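## Task

Using the red gauge, draw a single line that runs beside the board's curved edge for 20 cm or more, keeping the spacing the red gauge is set to. Leave no other marks anywhere on the board. Afterwards set the gauge down on the bench so it rests motionless away from both the board and the bench dogs. Nothing may be left relying on the robot to stay in place; open the gripper and pull the arm away at the end.

## Robot and tools

Robot: one arm with seven joints (waist, shoulder, upper arm roll, elbow, forearm roll, wrist pitch, wrist roll) and a two-finger gripper. The only camera is cam_wrist, a 504x504 fisheye on the wrist. Loose objects may occasionally get a small nudge from outside, and nothing may end up off the table.

Frames. Results report the gripper in the scene frame: origin on the table surface beneath the arm base, +z up, +y to the left when facing along +x. end_effector_position is in metres, end_effector_quat_wxyz is the orientation. The base may sit tilted, and the reported hand position gets less accurate at long reach. The gripper's own frame has the fingers pointing along +z and closing along y. The reported point lies between the pads when closed; closed fingertips stick out about 33 mm past it, open ones about 9 mm. Closing pushes the tips roughly 24 mm farther from the arm, so keep that clearance above surfaces.

The command row. Every motion uses one row of 9 numbers, each in [-1, 1], in this order: dx, dy, dz, rx, ry, rz, position, force_limit, speed. The first six are an offset, not a pose: they are expressed in the gripper's own axes and counted from the gripper pose shown in the latest result that contains it (before any such result in a scene, or for later calls inside the same reply, from wherever the arm is when the action begins). A value of 1.0 equals 0.6 m for dx, dy, dz or 180 degrees for the rotation; rx, ry, rz form a single rotation vector. All-zero offsets are not a pause; they send the arm back to that reference pose. position: +1 fully open (140 mm), about -0.8 pads touching, -1 closes until blocked. force_limit: about 14 N at -1, 60 N at 0, 107 N at +1. speed (of the finger gap): about 30 mm/s at -1, 140 at 0, 250 at +1.

Tools.
execute_actions takes "actions", a list with at most one entry, plus optional "pictures" (boolean). An empty list just reports the state. {"rows": [...], "steps": n} runs up to 15 rows for n steps (n at most 15, default 15, each step 1/30 s); each row is applied for one step and the last row repeats. Every row is measured from the same reference pose, not from the previous row. {"steps": n} alone is a wait of up to 300 steps, counted from the last result. A refused call sends nothing.
move takes "target" (one 9-number row, offsets as above) and "speed" (path top speed, 0.002 to 0.5 m/s, default 0.25; turning up to twice that in rad/s). It follows a straight path for 0.5 to 10 s, turning the short way, and does not slow for obstacles. The finger values are sent at the start. Its extra line says how it ended: done, off_target, moving, held or fault, plus limits (paced = the pose was clipped; held = some steps blocked, after which the arm may lurch fast) and the remaining distance to target.
wait takes "seconds" (0 to 10) and sends nothing new.
zoom_image takes "camera" ("cam_wrist") and "region" [x0, y0, x1, y1] in pixels from the top-left, at most 504 by 504.
finished_scene takes "scene" (1 or 2), ends that scene irreversibly, reports success and starts the next task.

Control behaviour. Each step the commanded pose is clamped to within 70 mm and 16 degrees of the measured pose; position is favoured over orientation if both cannot be met. After an action the arm only continues to the last clamped pose, so check the reported pose and send the remainder. The scene keeps running while no command is sent.

Reading results. object_status: 0 fingers moving, 1 blocked while opening, 2 blocked while closing (a grip), 3 reached the target or pads met. Confirm a grip by seeing 2. To tighten an existing grip, raise force_limit and change position slightly, for instance -1 to -0.98. position_measured is in counts: 3 open, 230 pads together. A "pose unreachable" line and HELD marks mean the clearance check altered or blocked the command. Hand target shows where the controller is heading. Torques and external torques are noisy estimates.

Joint ranges (rad): waist -2.744 to 2.744, shoulder -1.784 to 1.784, upper arm roll -2.901 to 2.901, elbow -3.042 to -0.152, forearm roll -2.807 to 2.807, wrist pitch 0.544 to 4.517, wrist roll -3.016 to 3.016. Load limits (N m): waist 35, shoulder 35, upper arm roll 32, elbow 30, forearm roll 12, wrist pitch 12, wrist roll 12, including held weight. Hitting one freezes the arm for 10 s and drops the rest of the call. Sustained holding heats motors; a MOTOR HOT warning precedes an OVER-TEMPERATURE FAULT brake stop.

Avoid: dropping the gauge, slamming into the bench or board, pressing far past contact (faster moves and deeper targets push harder), stray marks on the board, knocking anything off the table, and leaving the gauge held up by the gripper. Finish by releasing and retreating, then call finished_scene.

Each tool is called after "Emit:" by a JSON object that holds its "method" and its "body".

## Session

Emit:
{"method": "execute_actions", "body": {"actions": []}}

Scene clock: 0.00 s of 4800.00 s.
end_effector_position=(+0.0792, +0.2265, +0.3925) position_measured=3 object_status=3 end_effector_quat_wxyz=(+0.066, +0.703, -0.657, -0.262)
Joint positions: [ 0.557 -0.94  -0.024 -2.646  0.462  1.448  0.523]
Joint velocities: [-0.001 -0.001  0.    -0.001 -0.001  0.     0.001]
Joint torques (N m, as the joint torque sensors report them, + toward a larger angle): no reading
External joint torques (N m, as the arm's controller estimates them; a push from outside toward a larger angle lowers the number): no reading
Hand target: +0.079, +0.227, +0.392; +0.066, +0.703, -0.657, -0.262

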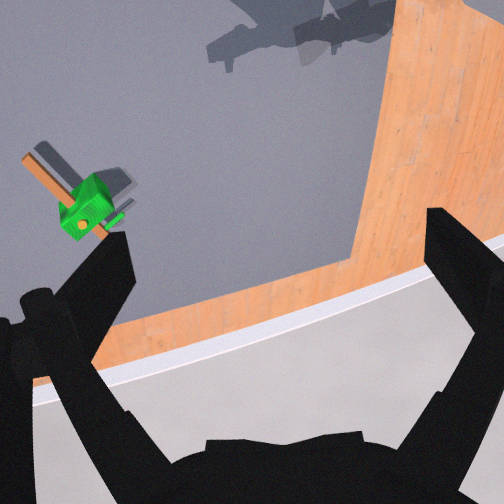

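Emit:
{"method": "move", "body": {"target": [0.31,-0.347,-0.494,0.047,0.186,-0.466,1,0,0], "speed": 0.3}}

Scene clock: 17.30 s of 4800.00 s.
end_effector_position=(+0.4025, +0.0081, +0.5017) position_measured=3 object_status=3 end_effector_quat_wxyz=(+0.001, +1.000, -0.003, +0.005)
Joint positions: [ 1.499 -0.994 -0.796 -1.927 -0.709  1.204 -0.824]
Joint velocities: [-0.    -0.002 -0.001  0.001 -0.004 -0.008 -0.023]
Joint torques (N m, as the joint torque sensors report them, + toward a larger angle): [ 0.49 12.83 18.57 15.91  0.14  2.22 -0.26]
External joint torques (N m, as the arm's controller estimates them; a push from outside toward a larger angle lowers the number): [ 0.5  -0.83 -0.08  0.73 -0.6  -0.32 -0.26]
Hand target: +0.403, +0.006, +0.502; +0.001, +1.000, +0.002, +0.004
Off the commanded pose: 0.009 m, 1 deg.
After step 90, 10.73 s passed at rest.
move: off_target

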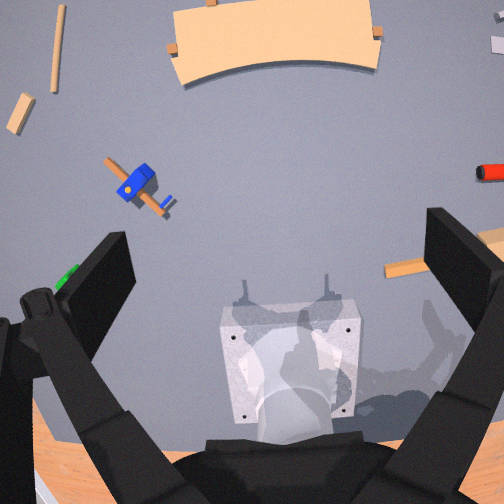

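Emit:
{"method": "move", "body": {"target": [0.15,0.4,0,0,0,0,1,0,0], "speed": 0.3}}

Scene clock: 24.33 s of 4800.00 s.
end_effector_position=(+0.4950, -0.2321, +0.5041) position_measured=3 object_status=3 end_effector_quat_wxyz=(+0.004, +1.000, -0.009, +0.007)
Joint positions: [ 1.583 -1.052 -1.033 -1.459 -1.056  1.059 -1.326]
Joint velocities: [ 0.    -0.001 -0.    -0.001  0.001 -0.001 -0.031]
Joint torques (N m, as the joint torque sensors report them, + toward a larger angle): [ 0.23 27.76 23.55  9.26  0.22  2.25 -0.34]
External joint torques (N m, as the arm's controller estimates them; a push from outside toward a larger angle lowers the number): [ 0.04 -1.05  0.57  1.32 -0.5  -0.3  -0.34]
Hand target: +0.495, -0.233, +0.504; +0.005, +1.000, -0.003, +0.006
Off the commanded pose: 0.004 m, 1 deg.
After step 90, 2.17 s passed at rest.
move: off_target

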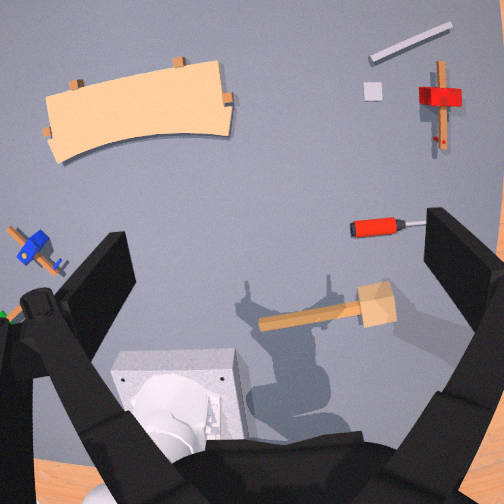

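Emit:
{"method": "zoom_image", "body": {"camera": "cam_wrist", "region": [380, 40, 504, 164]}}

Emit:
{"method": "zoom_image", "body": {"camera": "cam_wrist", "region": [0, 40, 250, 290]}}

Region (380, 40, 504, 164) of cam_wrist's 504x504 image, scaled by 4.065, with more detail than that image has.

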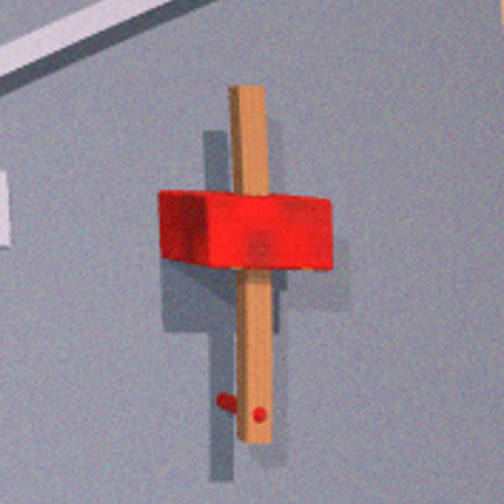

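Region (0, 40, 250, 290) of cam_wrist's 504x504 image, scaled by 2.016, with more detail than that image has.

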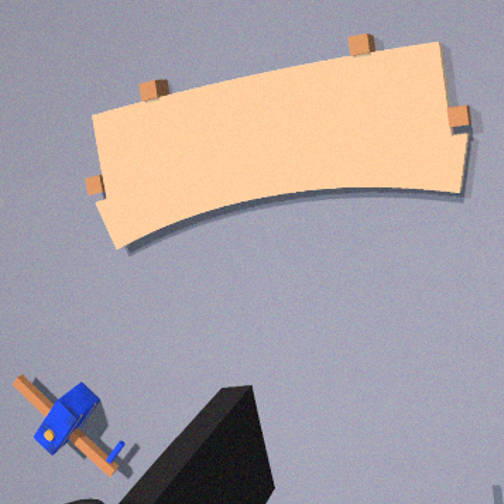

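Emit:
{"method": "move", "body": {"target": [-0.3,0.0,0.1,0,0,0.5,1,0,0], "speed": 0.3}}

Scene clock: 67.97 s of 4800.00 s.
end_effector_position=(+0.3137, -0.2354, +0.4404) position_measured=3 object_status=3 end_effector_quat_wxyz=(-0.003, +0.705, -0.709, +0.003)
Joint positions: [ 0.525 -0.9   -0.77  -2.162 -0.588  1.457 -0.045]
Joint velocities: [-0.003  0.003  0.001  0.     0.004  0.008  0.025]
Joint torques (N m, as the joint torque sensors report them, + toward a larger angle): [-1.94  7.6  17.67 16.72  1.55  3.16  0.23]
External joint torques (N m, as the arm's controller estimates them; a push from outside toward a larger angle lowers the number): [-2.04  1.19  1.4  -2.18  0.76  0.64  0.23]
Hand target: +0.315, -0.234, +0.440; -0.003, +0.701, -0.713, +0.004
Off the commanded pose: 0.006 m, 1 deg.
After step 90, 37.17 s passed at rest.
move: off_target

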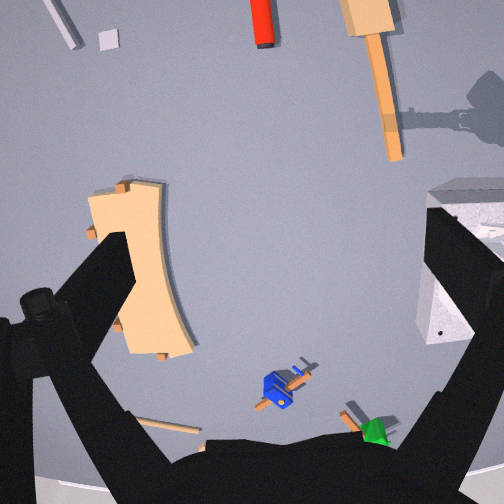

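Emit:
{"method": "move", "body": {"target": [0.36,-0.15,0.15,0,0,0.5,1,0,0], "speed": 0.3}}

Scene clock: 76.07 s of 4800.00 s.
end_effector_position=(+0.3993, -0.4566, +0.3540) position_measured=3 object_status=3 end_effector_quat_wxyz=(+0.001, +0.008, +1.000, -0.011)
Joint positions: [ 0.216  0.302 -1.239 -1.742  0.281  1.858  0.549]
Joint velocities: [-0.007 -0.001  0.01   0.002 -0.001 -0.01  -0.006]
Joint torques (N m, as the joint torque sensors report them, + toward a larger angle): [ -1.35 -21.52  -7.87  24.89   1.15   2.24  -0.25]
External joint torques (N m, as the arm's controller estimates them; a push from outside toward a larger angle lowers the number): [-1.56  0.13  0.97  1.28  0.41 -0.28 -0.25]
Hand target: +0.400, -0.456, +0.355; +0.002, +0.004, +1.000, -0.010
Off the commanded pose: 0.006 m, 1 deg.
After step 90, 1.53 s passed at rest.
move: off_target

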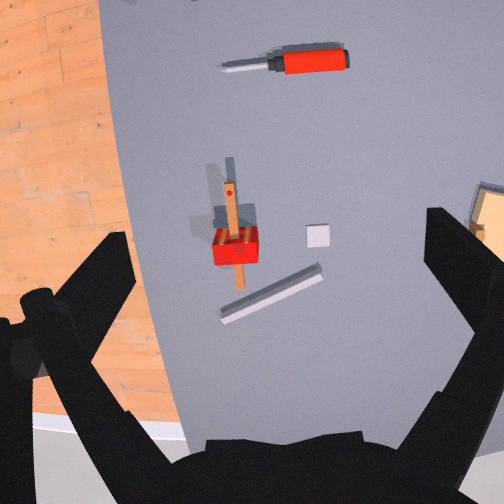

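Emit:
{"method": "move", "body": {"target": [-0.217,-0.075,0.25,0,0,0,1,0,0], "speed": 0.25}}

Scene clock: 86.17 s of 4800.00 s.
end_effector_position=(+0.5291, -0.5033, +0.2032) position_measured=3 object_status=3 end_effector_quat_wxyz=(-0.001, +0.002, +1.000, -0.014)
Joint positions: [-0.192  0.828 -0.885 -1.351  0.622  1.912  0.52 ]
Joint velocities: [-0.    -0.    -0.001  0.003  0.003 -0.005  0.006]
Joint torques (N m, as the joint torque sensors report them, + toward a larger angle): [ -0.96 -45.51 -16.02  21.85   1.49   2.25   0.19]
External joint torques (N m, as the arm's controller estimates them; a push from outside toward a larger angle lowers the number): [-1.26  1.32  0.38  1.72  0.76 -0.28  0.19]
Hand target: +0.530, -0.502, +0.203; +0.000, +0.006, +1.000, -0.012
Off the commanded pose: 0.004 m, 1 deg.
After step 90, 5.67 s passed at rest.
move: off_target

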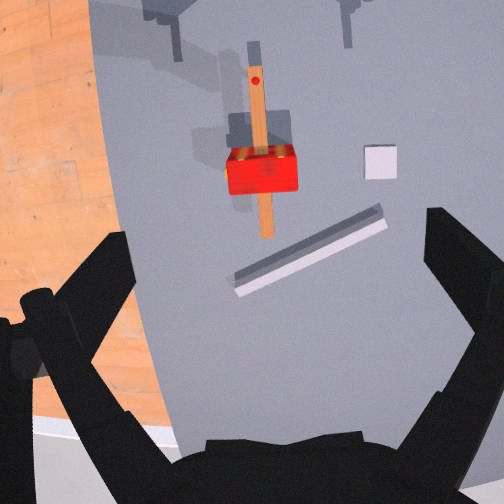

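Emit:
{"method": "move", "body": {"target": [-0.025,0,0.15,0,0,0,0.2,0,0], "speed": 0.15}}

Scene clock: 108.07 s of 4800.00 s.
end_effector_position=(+0.5416, -0.5026, +0.1116) position_measured=104 object_status=3 end_effector_quat_wxyz=(-0.004, +0.004, +1.000, -0.012)
Joint positions: [-0.228  0.964 -0.814 -1.341  0.691  2.026  0.515]
Joint velocities: [-0.002  0.001  0.001 -0.     0.     0.007 -0.002]
Joint torques (N m, as the joint torque sensors report them, + toward a larger angle): [ -1.01 -49.43 -17.01  20.2    1.41   2.97  -0.34]
External joint torques (N m, as the arm's controller estimates them; a push from outside toward a larger angle lowers the number): [-1.26  0.22  0.08  1.21  0.72  0.47 -0.33]
Hand target: +0.544, -0.504, +0.113; -0.001, +0.002, +1.000, -0.014
Off the commanded pose: 0.004 m, 0 deg.
After step 90, 17.70 s passed at rest.
move: off_target

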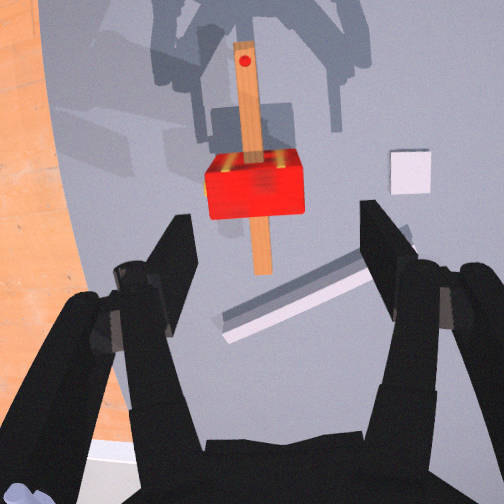

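Emit:
{"method": "move", "body": {"target": [-0.005,-0.015,0.055,0,0,0,0.2,0,0], "speed": 0.08}}

Scene clock: 114.47 s of 4800.00 s.
end_effector_position=(+0.5423, -0.5107, +0.0777) position_measured=104 object_status=3 end_effector_quat_wxyz=(-0.007, +0.005, +1.000, -0.011)
Joint positions: [-0.269  1.033 -0.783 -1.292  0.711  2.049  0.514]
Joint velocities: [ 0.    -0.     0.001  0.002  0.     0.003 -0.001]
Joint torques (N m, as the joint torque sensors report them, + toward a larger angle): [ -1.32 -50.34 -16.58  19.66   1.38   3.11  -0.24]
External joint torques (N m, as the arm's controller estimates them; a push from outside toward a larger angle lowers the number): [-1.72  0.79  0.32  1.03  0.7   0.63 -0.24]
Hand target: +0.544, -0.512, +0.078; -0.005, +0.004, +1.000, -0.012
Off the commanded pose: 0.003 m, 0 deg.
After step 90, 2.47 s passed at rest.
move: done

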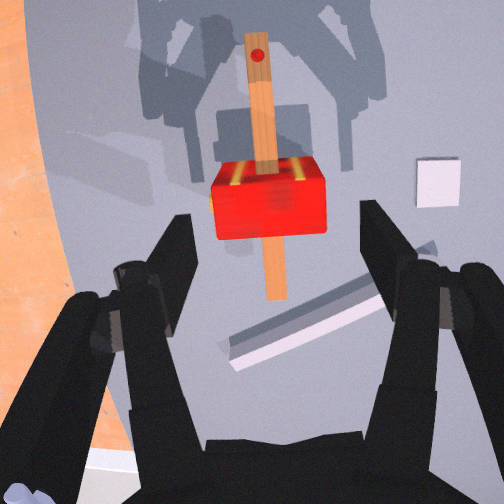

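Emit:
{"method": "move", "body": {"target": [0.008,-0.005,0.022,0,0,0,0.2,0,0], "speed": 0.05}}

Emit:
{"method": "move", "body": {"target": [0,0,0,0,0,0,-1,0.5,-0.5], "speed": 0.05}}

Scene clock: 128.97 s of 4800.00 s.
end_effector_position=(+0.5375, -0.5131, +0.0659) position_measured=104 object_status=3 end_effector_quat_wxyz=(-0.009, +0.007, +1.000, -0.011)
Joint positions: [-0.277  1.046 -0.774 -1.298  0.716  2.067  0.508]
Joint velocities: [ 0.    -0.     0.004  0.002  0.     0.009 -0.005]
Joint torques (N m, as the joint torque sensors report them, + toward a larger angle): [ -1.05 -50.09 -16.9   16.7    1.31   3.06  -0.28]
External joint torques (N m, as the arm's controller estimates them; a push from outside toward a larger angle lowers the number): [-1.64  1.37  0.01 -1.95  0.64  0.57 -0.28]
Hand target: +0.537, -0.514, +0.065; -0.008, +0.005, +1.000, -0.011
Off the commanded pose: 0.002 m, 0 deg.
After step 90, 10.73 s passed at rest.
move: done

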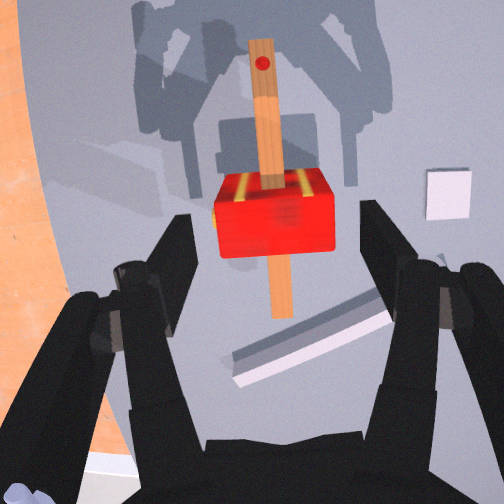

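Scene clock: 129.53 s of 4800.00 s.
end_effector_position=(+0.5379, -0.5131, +0.0666) position_measured=151 object_status=2 end_effector_quat_wxyz=(-0.008, +0.007, +1.000, -0.011)
Joint positions: [-0.277  1.045 -0.774 -1.298  0.716  2.067  0.508]
Joint velocities: [ 0.001 -0.     0.001 -0.    -0.001  0.    -0.   ]
Joint torques (N m, as the joint torque sensors report them, + toward a larger angle): [ -0.34 -49.98 -17.46  18.16   0.68   2.64  -0.11]
External joint torques (N m, as the arm's controller estimates them; a push from outside toward a larger angle lowers the number): [-0.72  1.39 -0.49 -0.39  0.    0.15 -0.11]
Hand target: +0.538, -0.513, +0.066; -0.009, +0.007, +1.000, -0.011
Off the commanded pose: 0.001 m, 0 deg.
move: done

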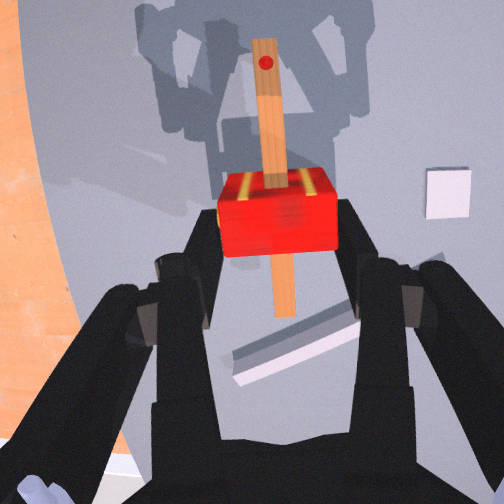

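Emit:
{"method": "move", "body": {"target": [0.2,0.3,-0.3,0,0,0,-1,0.5,-0.5], "speed": 0.2}}

Emit:
{"method": "move", "body": {"target": [0,0.25,0,0,0,-0.5,-1,0.5,-0.5], "speed": 0.3}}

Emit:
{"method": "move", "body": {"target": [-0.3,0,0,0,0,-0.5,-1,0.5,-0.5], "speed": 0.3}}

Scene clock: 137.50 s of 4800.00 s.
end_effector_position=(+0.4226, -0.3327, +0.2520) position_measured=151 object_status=2 end_effector_quat_wxyz=(-0.004, +0.004, +1.000, -0.010)
Joint positions: [ 0.853  0.21  -1.595 -2.162  0.219  2.156  0.762]
Joint velocities: [ 0.015  0.01  -0.018 -0.005  0.014  0.01   0.012]
Joint torques (N m, as the joint torque sensors report them, + toward a larger angle): [-0.23 -4.12 -7.06 21.05  1.41  3.08  0.14]
External joint torques (N m, as the arm's controller estimates them; a push from outside toward a larger angle lowers the number): [-0.43  1.42 -0.79 -1.86  0.76  0.61  0.14]
Hand target: +0.423, -0.333, +0.252; -0.003, +0.009, +1.000, -0.012
Off the commanded pose: 0.009 m, 1 deg.
After step 90, 2.60 s passed at rest.
move: off_target

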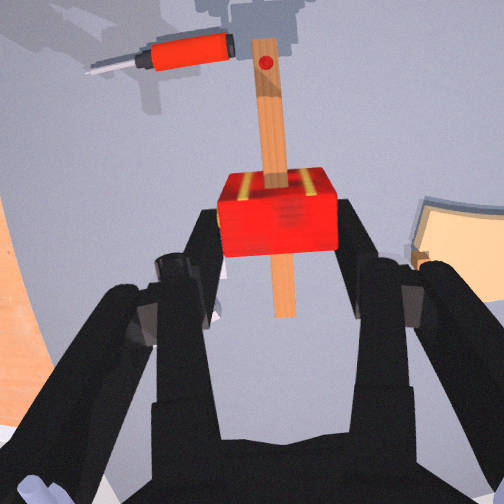

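Scene clock: 141.10 s of 4800.00 s.
end_effector_position=(+0.4251, -0.1813, +0.2564) position_measured=151 object_status=2 end_effector_quat_wxyz=(+0.004, +0.700, -0.714, +0.008)
Joint positions: [ 1.955  0.306 -2.417 -2.409  0.221  2.178 -0.544]
Joint velocities: [ 0.003  0.001 -0.005  0.    -0.     0.002 -0.028]
Joint torques (N m, as the joint torque sensors report them, + toward a larger angle): [-0.21 12.4  -7.61 21.03  0.67  3.19 -0.16]
External joint torques (N m, as the arm's controller estimates them; a push from outside toward a larger angle lowers the number): [-0.32 -1.14 -1.87 -1.84  0.    0.65 -0.16]
Hand target: +0.425, -0.182, +0.256; +0.004, +0.705, -0.710, +0.008
Off the commanded pose: 0.008 m, 1 deg.
move: off_target

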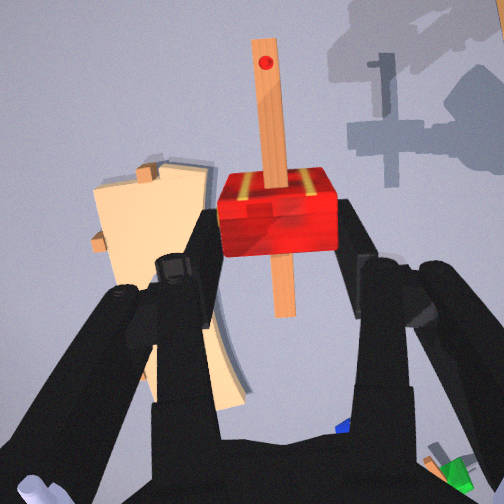

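Scene clock: 144.63 s of 4800.00 s.
end_effector_position=(+0.4288, +0.0024, +0.2576) position_measured=151 object_status=2 end_effector_quat_wxyz=(+0.001, +1.000, -0.017, +0.005)
Joint positions: [ 2.695  0.356 -2.741 -2.508  0.156  2.181 -1.647]
Joint velocities: [-0.001  0.001 -0.001 -0.002  0.     0.001 -0.028]
Joint torques (N m, as the joint torque sensors report them, + toward a larger angle): [ 0.46 15.44 -4.88 21.01  0.11  3.28 -0.44]
External joint torques (N m, as the arm's controller estimates them; a push from outside toward a larger angle lowers the number): [ 0.41 -0.89 -1.01 -2.07 -0.62  0.74 -0.44]
Hand target: +0.429, +0.002, +0.257; +0.002, +1.000, -0.010, +0.006
Off the commanded pose: 0.006 m, 1 deg.
move: off_target

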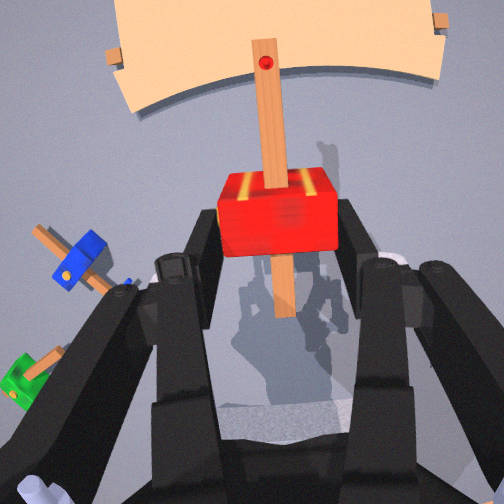

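Emit:
{"method": "move", "body": {"target": [-0.467,-0.917,-0.07,0,0,0,-1,0.5,-0.5], "speed": 0.25}}

Scene clock: 162.50 s of 4800.00 s.
end_effector_position=(+0.1618, +0.5634, +0.3030) position_measured=151 object_status=2 end_effector_quat_wxyz=(-0.006, +1.000, -0.010, +0.007)
Joint positions: [ 2.511  0.907 -1.664 -1.844  0.902  1.679 -0.836]
Joint velocities: [-0.001  0.001 -0.    -0.001 -0.    -0.004  0.03 ]
Joint torques (N m, as the joint torque sensors report them, + toward a larger angle): [ -1.88 -24.43 -26.2   16.85   1.55   2.32   0.  ]
External joint torques (N m, as the arm's controller estimates them; a push from outside toward a larger angle lowers the number): [-1.67  1.17 -0.82  1.69  0.74 -0.26  0.  ]
Hand target: +0.161, +0.564, +0.303; -0.006, +1.000, -0.016, +0.006
Off the commanded pose: 0.009 m, 1 deg.
After step 90, 11.50 s passed at rest.
move: off_target

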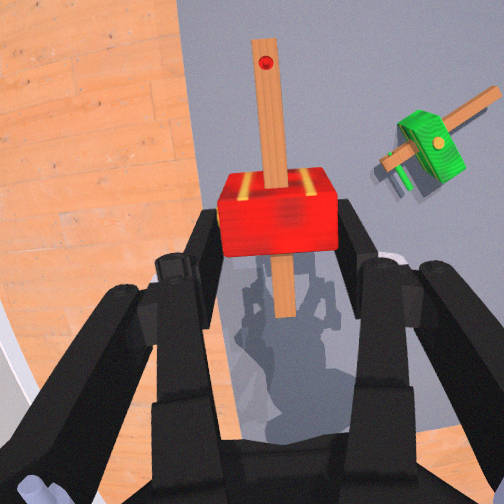

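Emit:
{"method": "move", "body": {"target": [0.7,0.3,0,0,0,0.3,-1,0.5,-0.5], "speed": 0.25}}

Scene clock: 172.57 s of 4800.00 s.
end_effector_position=(+0.5804, +0.3743, +0.2948) position_measured=151 object_status=2 end_effector_quat_wxyz=(+0.002, +0.889, -0.457, +0.009)
Joint positions: [ 1.398  1.018 -1.458 -1.364  0.988  1.567 -0.512]
Joint velocities: [-0.001  0.     0.001 -0.     0.    -0.004  0.026]
Joint torques (N m, as the joint torque sensors report them, + toward a larger angle): [ -1.01 -39.74 -25.24  14.27   1.46   2.27   0.06]
External joint torques (N m, as the arm's controller estimates them; a push from outside toward a larger angle lowers the number): [-1.32  1.01 -0.54  1.6   0.68 -0.27  0.06]
Hand target: +0.580, +0.376, +0.295; +0.002, +0.887, -0.462, +0.007
Off the commanded pose: 0.012 m, 2 deg.
After step 90, 4.33 s passed at rest.
move: off_target

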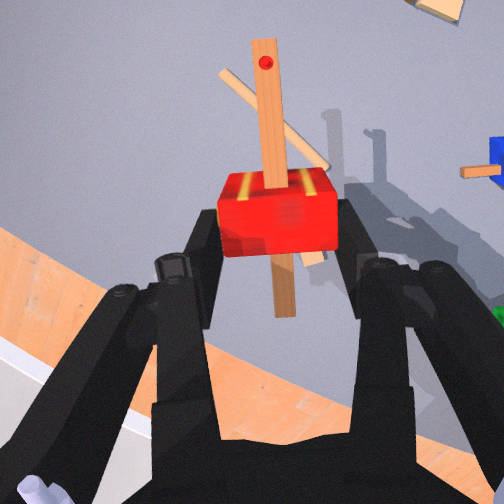

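Emit:
{"method": "move", "body": {"target": [0.265,0.558,0.275,0,0,-0.302,-1,0.5,-0.5], "speed": 0.25}}

Scene clock: 182.97 s of 4800.00 s.
end_effector_position=(+0.4034, +0.0459, +0.1343) position_measured=151 object_status=2 end_effector_quat_wxyz=(+0.006, +1.000, -0.008, +0.005)
Joint positions: [ 1.98   0.48  -1.813 -2.661  0.703  2.412 -1.931]
Joint velocities: [ 0.002 -0.001 -0.001 -0.002 -0.001  0.009 -0.026]
Joint torques (N m, as the joint torque sensors report them, + toward a larger angle): [  0.36  -3.27 -12.57  15.3   -0.09   3.1   -0.39]
External joint torques (N m, as the arm's controller estimates them; a push from outside toward a larger angle lowers the number): [ 0.17 -0.8  -1.52 -2.22 -0.69  0.57 -0.39]
Hand target: +0.404, +0.045, +0.134; +0.007, +1.000, -0.002, +0.006
Off the commanded pose: 0.004 m, 1 deg.
After step 90, 4.37 s passed at rest.
move: off_target

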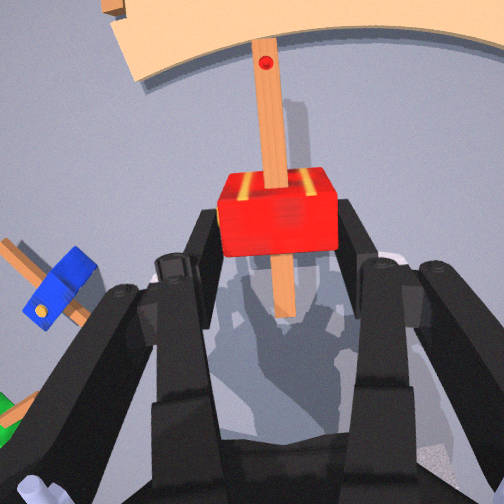

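Emit:
{"method": "zoom_image", "body": {"camera": "cam_wrist", "region": [0, 220, 130, 350]}}

Region (0, 220, 130, 350) of cam_wrist's 504x504 image, scaled by 3.877, with more detail than that image has.

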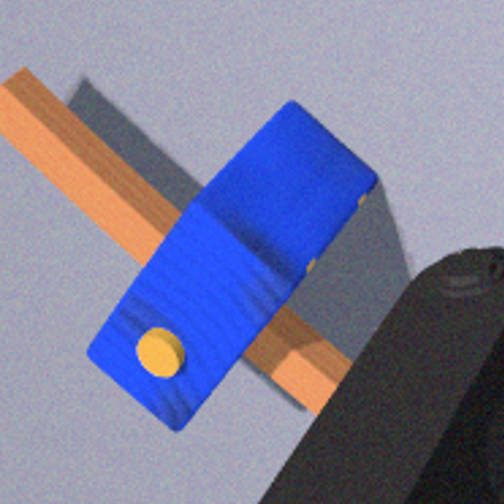

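Emit:
{"method": "move", "body": {"target": [0.17,0,0.04,0,0,0,-1,0.5,-0.5], "speed": 0.1}}

Emit:
{"method": "move", "body": {"target": [0,0,0.03,0,0,0,-1,0.5,-0.5], "speed": 0.02}}

Scene clock: 207.50 s of 4800.00 s.
end_effector_position=(+0.5032, +0.0422, +0.1063) position_measured=151 object_status=2 end_effector_quat_wxyz=(+0.009, +1.000, -0.012, +0.003)
Joint positions: [ 1.273  0.501 -1.195 -2.343  0.692  2.416 -1.93 ]
Joint velocities: [-0.022  0.002  0.022  0.005  0.    -0.012 -0.003]
Joint torques (N m, as the joint torque sensors report them, + toward a larger angle): [ -0.66 -21.27 -13.2   19.58   0.33   2.32  -0.27]
External joint torques (N m, as the arm's controller estimates them; a push from outside toward a larger angle lowers the number): [-0.95 -0.55 -0.14  2.16 -0.26 -0.21 -0.27]
Hand target: +0.503, +0.044, +0.107; +0.008, +1.000, -0.008, +0.002
Off the commanded pose: 0.006 m, 1 deg.
After step 90, 20.10 s passed at rest.
move: off_target

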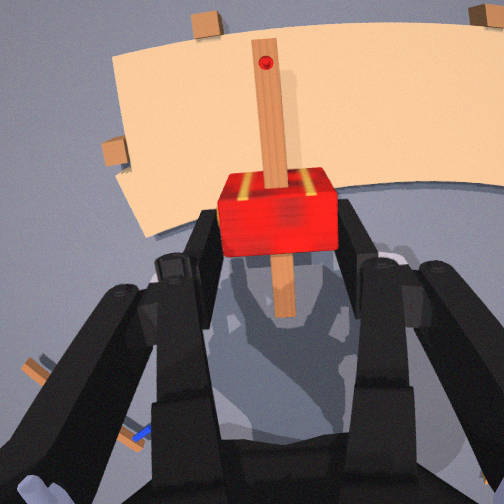

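Scene clock: 208.63 s of 4800.00 s.
end_effector_position=(+0.5009, +0.0420, +0.0903) position_measured=151 object_status=2 end_effector_quat_wxyz=(+0.006, +1.000, -0.016, -0.001)
Joint positions: [ 1.213  0.516 -1.128 -2.342  0.724  2.436 -1.946]
Joint velocities: [-0.02  -0.     0.021  0.004  0.017  0.03  -0.006]
Joint torques (N m, as the joint torque sensors report them, + toward a larger angle): [ -0.87 -18.47  -8.37  16.46   1.65   3.54  -0.28]
External joint torques (N m, as the arm's controller estimates them; a push from outside toward a larger angle lowers the number): [-1.74  3.99  5.36 -0.4   1.54  1.63 -0.3 ]
Hand target: +0.503, +0.042, +0.088; +0.009, +1.000, -0.012, +0.003
Off the commanded pose: 0.003 m, 1 deg.
move: done

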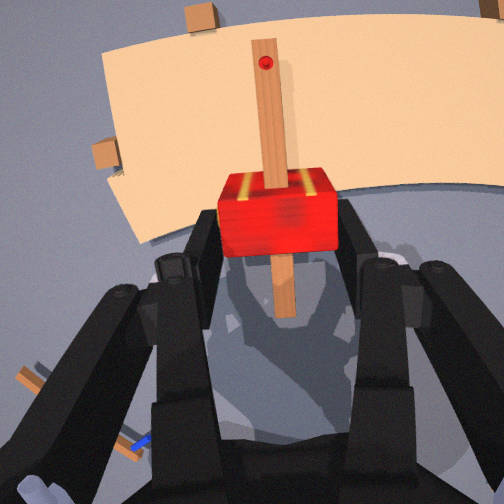

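Emit:
{"method": "move", "body": {"target": [-0.07,-0.075,-0.012,0,0,-0.075,-1,0.5,-0.5], "speed": 0.05}}

Scene clock: 239.43 s of 4800.00 s.
end_effector_position=(+0.4604, +0.0899, +0.0982) position_measured=151 object_status=2 end_effector_quat_wxyz=(+0.004, +0.995, +0.098, -0.002)
Joint positions: [ 1.437  0.388 -1.225 -2.464  0.613  2.501 -1.999]
Joint velocities: [ 0.006 -0.004 -0.006 -0.003 -0.007  0.009 -0.009]
Joint torques (N m, as the joint torque sensors report them, + toward a larger angle): [  0.11 -17.51 -11.08  14.81  -0.19   3.17  -0.29]
External joint torques (N m, as the arm's controller estimates them; a push from outside toward a larger angle lowers the number): [-0.15 -0.77 -1.27 -2.61 -0.72  0.67 -0.29]
Hand target: +0.461, +0.089, +0.098; +0.005, +0.995, +0.102, -0.000
Off the commanded pose: 0.002 m, 1 deg.
After step 90, 25.17 s passed at rest.
move: done

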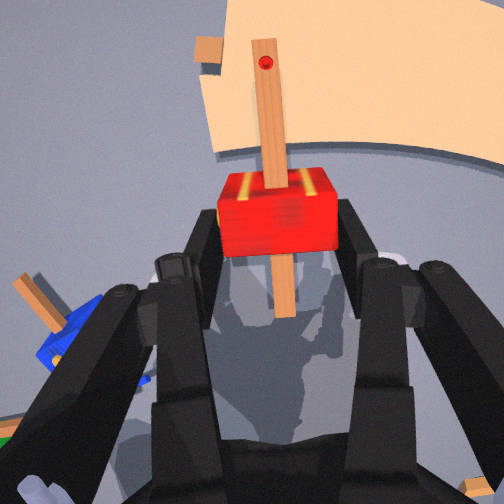

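Emit:
{"method": "move", "body": {"target": [0,-0.01,0.021,0,0,-0.008,-1,0.5,-0.5], "speed": 0.03}}

Emit:
{"method": "move", "body": {"target": [0.025,0,0,0,0,0,-1,0.5,-0.5], "speed": 0.015}}

Scene clock: 245.73 s of 4800.00 s.
end_effector_position=(+0.4585, +0.0947, +0.0861) position_measured=151 object_status=2 end_effector_quat_wxyz=(+0.004, +0.994, +0.105, -0.003)
Joint positions: [ 1.382  0.401 -1.152 -2.464  0.639  2.525 -2.021]
Joint velocities: [-0.019 -0.001  0.022 -0.    -0.001  0.017 -0.016]
Joint torques (N m, as the joint torque sensors report them, + toward a larger angle): [ -0.81 -18.01  -8.17  16.64   1.02   2.7   -0.33]
External joint torques (N m, as the arm's controller estimates them; a push from outside toward a larger angle lowers the number): [-1.06  0.8   1.77 -0.38  0.52  0.17 -0.33]
Hand target: +0.459, +0.096, +0.085; +0.004, +0.994, +0.110, -0.002
Off the commanded pose: 0.001 m, 1 deg.
After step 90, 2.57 s passed at rest.
move: done

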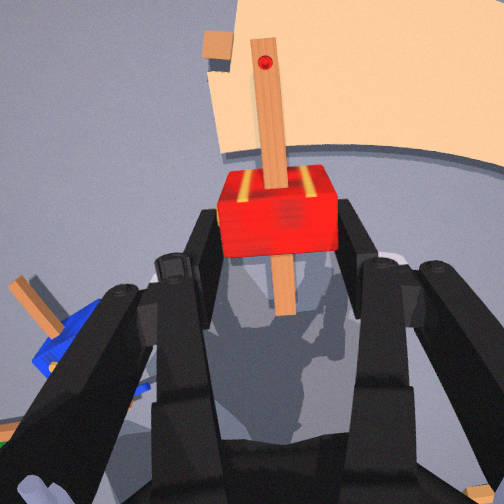

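Scene clock: 246.97 s of 4800.00 s.
end_effector_position=(+0.4700, +0.0958, +0.0855) position_measured=151 object_status=2 end_effector_quat_wxyz=(+0.002, +0.995, +0.103, -0.006)
Joint positions: [ 1.32   0.424 -1.104 -2.418  0.643  2.498 -2.021]
Joint velocities: [-0.01   0.001  0.004  0.003 -0.001 -0.008 -0.002]
Joint torques (N m, as the joint torque sensors report them, + toward a larger angle): [ -0.49 -18.    -6.92  19.78   1.43   3.6   -0.11]
External joint torques (N m, as the arm's controller estimates them; a push from outside toward a larger angle lowers the number): [-0.69  2.82  3.51  2.78  0.9   1.13 -0.11]
Hand target: +0.473, +0.098, +0.086; +0.004, +0.994, +0.105, -0.003
Off the commanded pose: 0.004 m, 0 deg.
move: off_target

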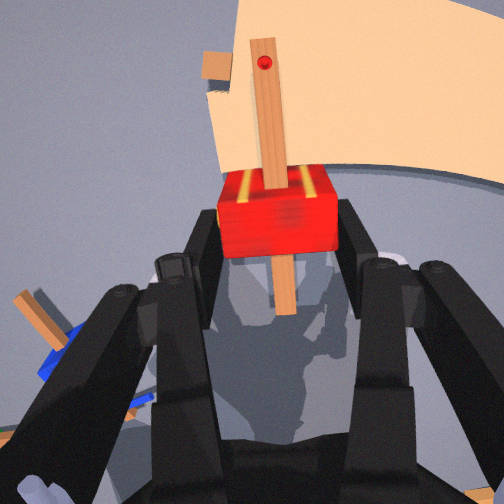

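Emit:
{"method": "zoom_image", "body": {"camera": "cam_wrist", "region": [190, 20, 370, 200]}}

Region (190, 20, 370, 200) of cam_wrist's 504x504 image, scaled by 2.800, with more detail than that image has.

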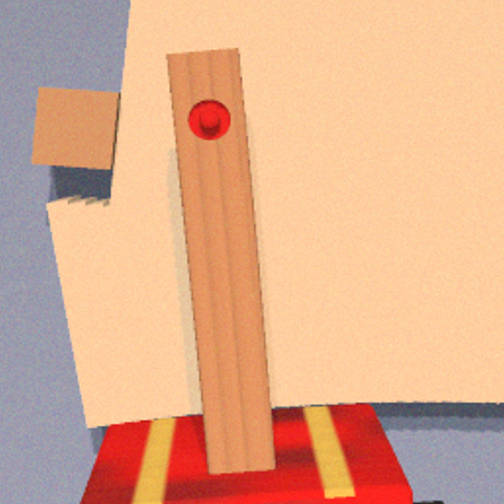

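Emit:
{"method": "move", "body": {"target": [0.005,0.033,0,0,0,0.01,-1,0.5,-0.5], "speed": 0.015}}

Emit:
{"method": "zoom_image", "body": {"camera": "cam_wrist", "region": [150, 20, 350, 220]}}

Scene clock: 268.47 s of 4800.00 s.
end_effector_position=(+0.4723, +0.0854, +0.0853) position_measured=151 object_status=2 end_effector_quat_wxyz=(-0.003, +0.995, +0.096, -0.011)
Joint positions: [ 1.286  0.433 -1.102 -2.406  0.657  2.477 -2.046]
Joint velocities: [-0.001  0.006 -0.     0.004  0.005 -0.004 -0.011]
Joint torques (N m, as the joint torque sensors report them, + toward a larger angle): [ -4.59 -16.33 -13.89  17.21   1.14   4.15   0.34]
External joint torques (N m, as the arm's controller estimates them; a push from outside toward a larger angle lowers the number): [-4.86  4.85 -3.25  0.11  0.6   1.71  0.35]
Hand target: +0.477, +0.077, +0.085; +0.003, +0.996, +0.087, -0.006
Off the commanded pose: 0.010 m, 1 deg.
After step 90, 16.93 s passed at rest.
move: off_target

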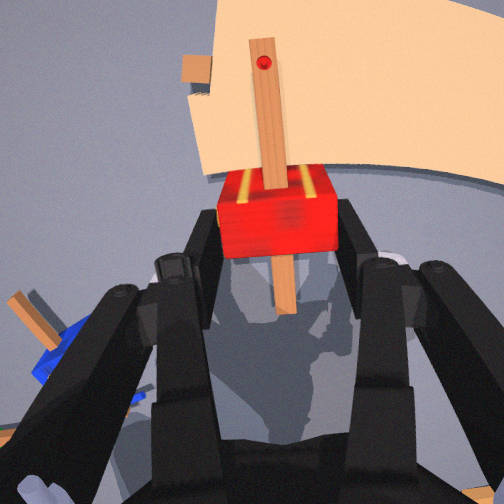

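Region (150, 20, 350, 220) of cam_wrist's 504x504 image, scaled by 2.520, with more detail than that image has.

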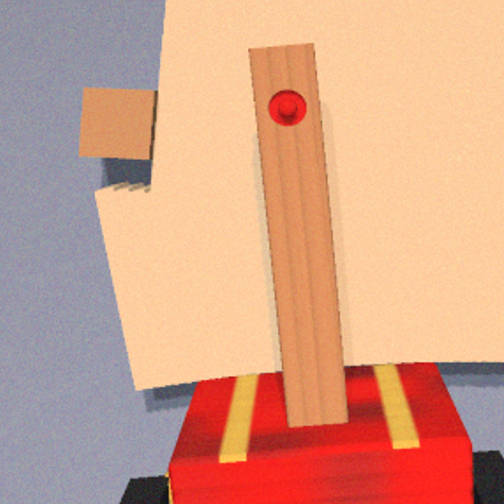

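Emit:
{"method": "move", "body": {"target": [-0.01,0,-0.03,0,0,0,-1,0.5,-0.5], "speed": 0.03}}

Emit:
{"method": "move", "body": {"target": [-0.02,0.08,-0.03,0,0,0,-1,0.5,-0.5], "speed": 0.05}}

Emit:
{"method": "zoom_image", "body": {"camera": "cam_wrist", "region": [60, 0, 360, 300]}}

Scene clock: 286.90 s of 4800.00 s.
end_effector_position=(+0.4699, +0.0848, +0.1045) position_measured=151 object_status=2 end_effector_quat_wxyz=(-0.003, +0.995, +0.100, -0.007)
Joint positions: [ 1.387  0.391 -1.212 -2.425  0.604  2.458 -2.02 ]
Joint velocities: [ 0.021  0.    -0.019 -0.002  0.    -0.012  0.014]
Joint torques (N m, as the joint torque sensors report them, + toward a larger angle): [  0.93 -17.24 -11.23  15.76   0.17   2.26   0.13]
External joint torques (N m, as the arm's controller estimates them; a push from outside toward a larger angle lowers the number): [ 0.8   0.32 -1.18 -1.96 -0.41 -0.19  0.14]
Hand target: +0.467, +0.084, +0.104; -0.003, +0.995, +0.096, -0.010
Off the commanded pose: 0.003 m, 1 deg.
After step 90, 14.50 s passed at rest.
move: done

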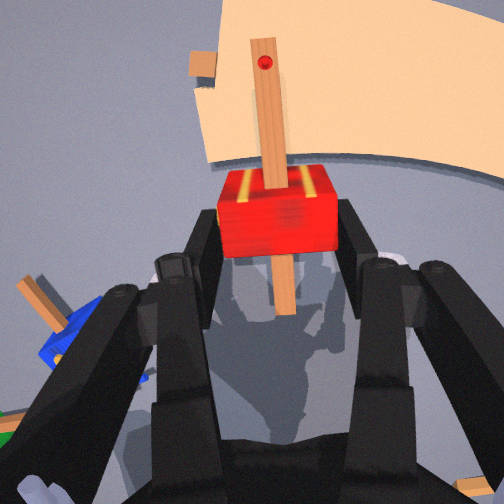

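Scene clock: 288.27 s of 4800.00 s.
end_effector_position=(+0.4704, +0.0349, +0.1224) position_measured=151 object_status=2 end_effector_quat_wxyz=(-0.003, +0.996, +0.094, -0.005)
Joint positions: [ 1.401  0.328 -1.338 -2.452  0.513  2.45  -2.051]
Joint velocities: [ 0.005 -0.008  0.001 -0.001 -0.02  -0.    -0.009]
Joint torques (N m, as the joint torque sensors report them, + toward a larger angle): [ -0.19 -13.82 -10.09  16.52  -0.05   2.19  -0.35]
External joint torques (N m, as the arm's controller estimates them; a push from outside toward a larger angle lowers the number): [-0.37 -0.69 -1.42 -2.21 -0.62 -0.3  -0.35]
Hand target: +0.468, +0.035, +0.122; -0.003, +0.995, +0.100, -0.008
Off the commanded pose: 0.003 m, 1 deg.
move: done

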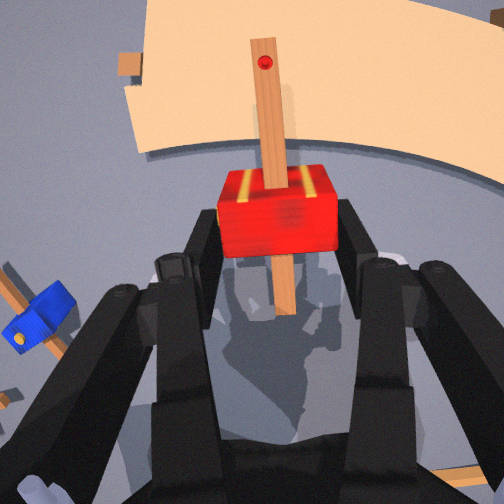

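Region (60, 0, 360, 300) of cam_wrist's 504x504 image, scaled by 1.680, with more detail than that image has.

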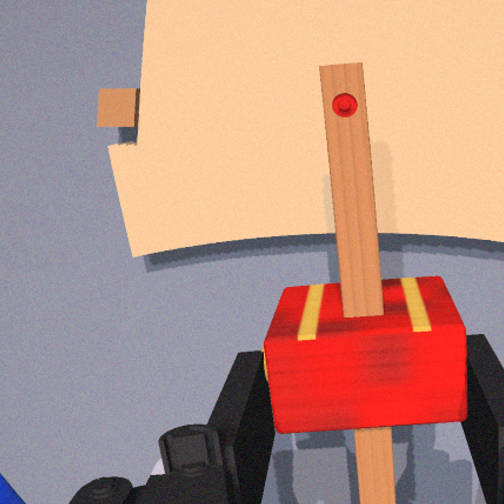

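Emit:
{"method": "move", "body": {"target": [-0.27,-0.12,-0.1,0,0,0,-1,0.5,-0.5], "speed": 0.15}}

Scene clock: 303.37 s of 4800.00 s.
end_effector_position=(+0.3029, +0.0770, +0.1919) position_measured=151 object_status=2 end_effector_quat_wxyz=(-0.008, +0.995, +0.099, +0.002)
Joint positions: [ 2.557  0.866 -2.276 -2.878  0.743  2.09  -2.082]
Joint velocities: [-0.001  0.004  0.    -0.001  0.    -0.016  0.003]
Joint torques (N m, as the joint torque sensors report them, + toward a larger angle): [ -0.19  -0.1  -13.29  16.68   0.74   2.14   0.23]
External joint torques (N m, as the arm's controller estimates them; a push from outside toward a larger angle lowers the number): [-0.18  1.75 -1.3  -2.08 -0.06 -0.35  0.23]
Hand target: +0.301, +0.077, +0.191; -0.008, +0.995, +0.096, +0.000
Off the commanded pose: 0.009 m, 1 deg.
After step 90, 10.13 s passed at rest.
move: off_target

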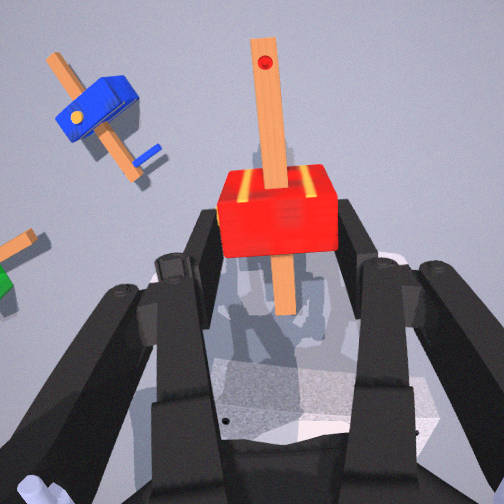

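Emit:
{"method": "zoom_image", "body": {"camera": "cam_wrist", "region": [30, 40, 190, 200]}}

Region (30, 40, 190, 200) of cam_wrist's 504x504 image, scaled by 3.150, with more detail than that image has.

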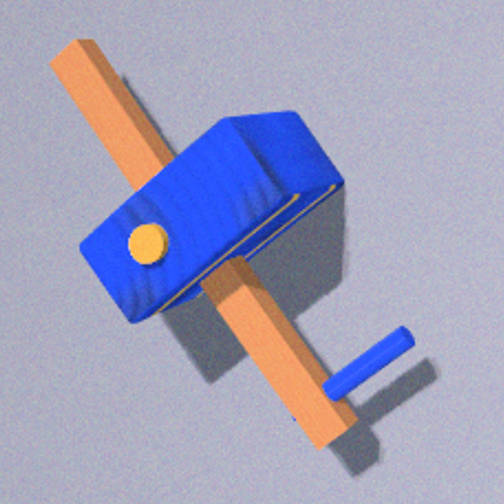

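Emit:
{"method": "move", "body": {"target": [0.068,0.314,0.15,0,0,0.563,-1,0.5,-0.5], "speed": 0.25}}

Emit:
{"method": "move", "body": {"target": [0,0,0.05,0,0,0,-1,0.5,-0.5], "speed": 0.03}}

Scene clock: 356.93 s of 4800.00 s.
end_effector_position=(+0.3752, -0.1041, +0.0961) position_measured=151 object_status=2 end_effector_quat_wxyz=(+0.006, +0.712, -0.702, -0.002)
Joint positions: [ 1.423  0.864 -1.579 -2.651  1.161  2.182 -1.064]
Joint velocities: [-0.001 -0.     0.     0.002 -0.    -0.002  0.032]
Joint torques (N m, as the joint torque sensors report them, + toward a larger angle): [ -1.4  -11.45 -18.96  12.67   1.28   2.26   0.32]
External joint torques (N m, as the arm's controller estimates them; a push from outside toward a larger angle lowers the number): [-1.53  1.02 -0.07  1.2   0.6  -0.28  0.32]
Hand target: +0.376, -0.103, +0.096; +0.005, +0.707, -0.707, -0.002
Off the commanded pose: 0.008 m, 2 deg.
After step 90, 46.20 s passed at rest.
move: off_target

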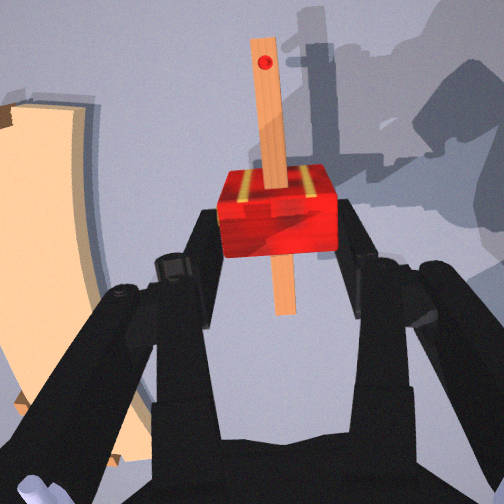

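Scene clock: 358.17 s of 4800.00 s.
end_effector_position=(+0.3704, -0.1042, +0.0728) position_measured=151 object_status=2 end_effector_quat_wxyz=(+0.005, +0.709, -0.705, -0.009)
Joint positions: [ 1.356  0.863 -1.49  -2.647  1.221  2.207 -1.095]
Joint velocities: [-0.006  0.004 -0.001  0.001  0.004 -0.006 -0.015]
Joint torques (N m, as the joint torque sensors report them, + toward a larger angle): [ -5.9  -12.02   0.72  12.49   7.36   6.17  -0.37]
External joint torques (N m, as the arm's controller estimates them; a push from outside toward a larger angle lowers the number): [-6.06  1.83 19.55  2.23  6.71  3.67 -0.36]
Hand target: +0.374, -0.104, +0.066; +0.007, +0.712, -0.702, -0.002
Off the commanded pose: 0.008 m, 1 deg.
move: off_target

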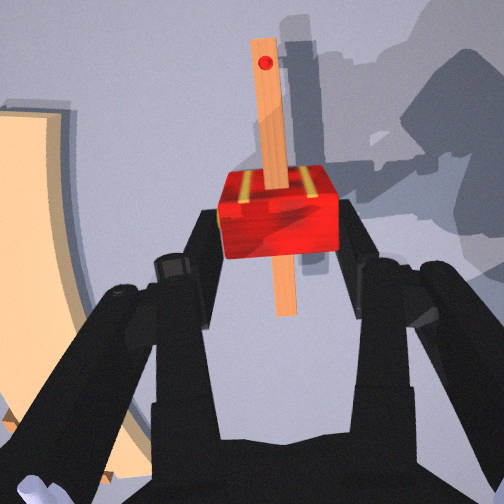

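Pressing too hard; table contact is at z≈0.074 here. Release and rise.

Emit:
{"method": "move", "body": {"target": [0,0,-0.003,0,0,0,0.2,0.5,0], "speed": 0.02}}

Emit:
{"method": "move", "body": {"target": [0,0,-0.15,0,0,0,0.2,0.5,0], "speed": 0.1}}

Scene clock: 363.30 s of 4800.00 s.
end_effector_position=(+0.3715, -0.1041, +0.0745) position_measured=104 object_status=3 end_effector_quat_wxyz=(+0.004, +0.710, -0.704, -0.009)
Joint positions: [ 1.36   0.863 -1.496 -2.647  1.22   2.204 -1.098]
Joint velocities: [ 0.002  0.001 -0.    -0.    -0.001 -0.001  0.   ]
Joint torques (N m, as the joint torque sensors report them, + toward a larger angle): [  0.52 -13.03 -20.31   9.4   -0.03   2.27   0.14]
External joint torques (N m, as the arm's controller estimates them; a push from outside toward a larger angle lowers the number): [ 0.31  0.78 -1.49 -0.98 -0.7  -0.21  0.14]
Hand target: +0.370, -0.104, +0.075; +0.005, +0.709, -0.705, -0.009
Off the commanded pose: 0.001 m, 0 deg.
After step 90, 1.43 s passed at rest.
move: done

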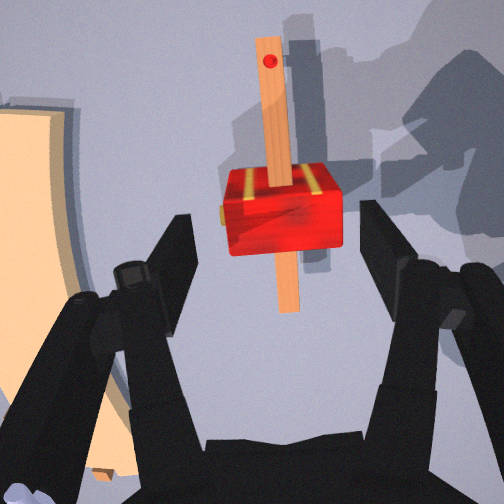

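Scene clock: 364.77 s of 4800.00 s.
end_effector_position=(+0.3742, -0.1065, +0.1643) position_measured=104 object_status=3 end_effector_quat_wxyz=(+0.002, +0.712, -0.702, -0.007)
Joint positions: [ 1.541  0.904 -1.831 -2.633  0.997  2.02  -1.01 ]
Joint velocities: [-0.     0.004 -0.     0.    -0.002 -0.014  0.016]
Joint torques (N m, as the joint torque sensors report them, + toward a larger angle): [  0.21  -7.92 -20.92  15.5    0.05   2.15   0.09]
External joint torques (N m, as the arm's controller estimates them; a push from outside toward a larger angle lowers the number): [ 0.07  1.56 -1.86  1.05 -0.7  -0.36  0.09]
Hand target: +0.374, -0.105, +0.165; +0.002, +0.710, -0.704, -0.008
Off the commanded pose: 0.002 m, 0 deg.
move: done

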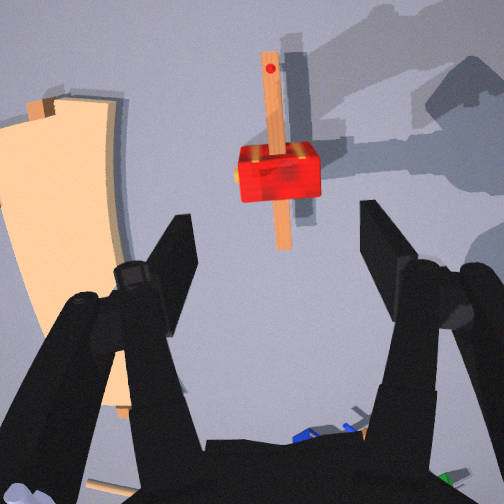

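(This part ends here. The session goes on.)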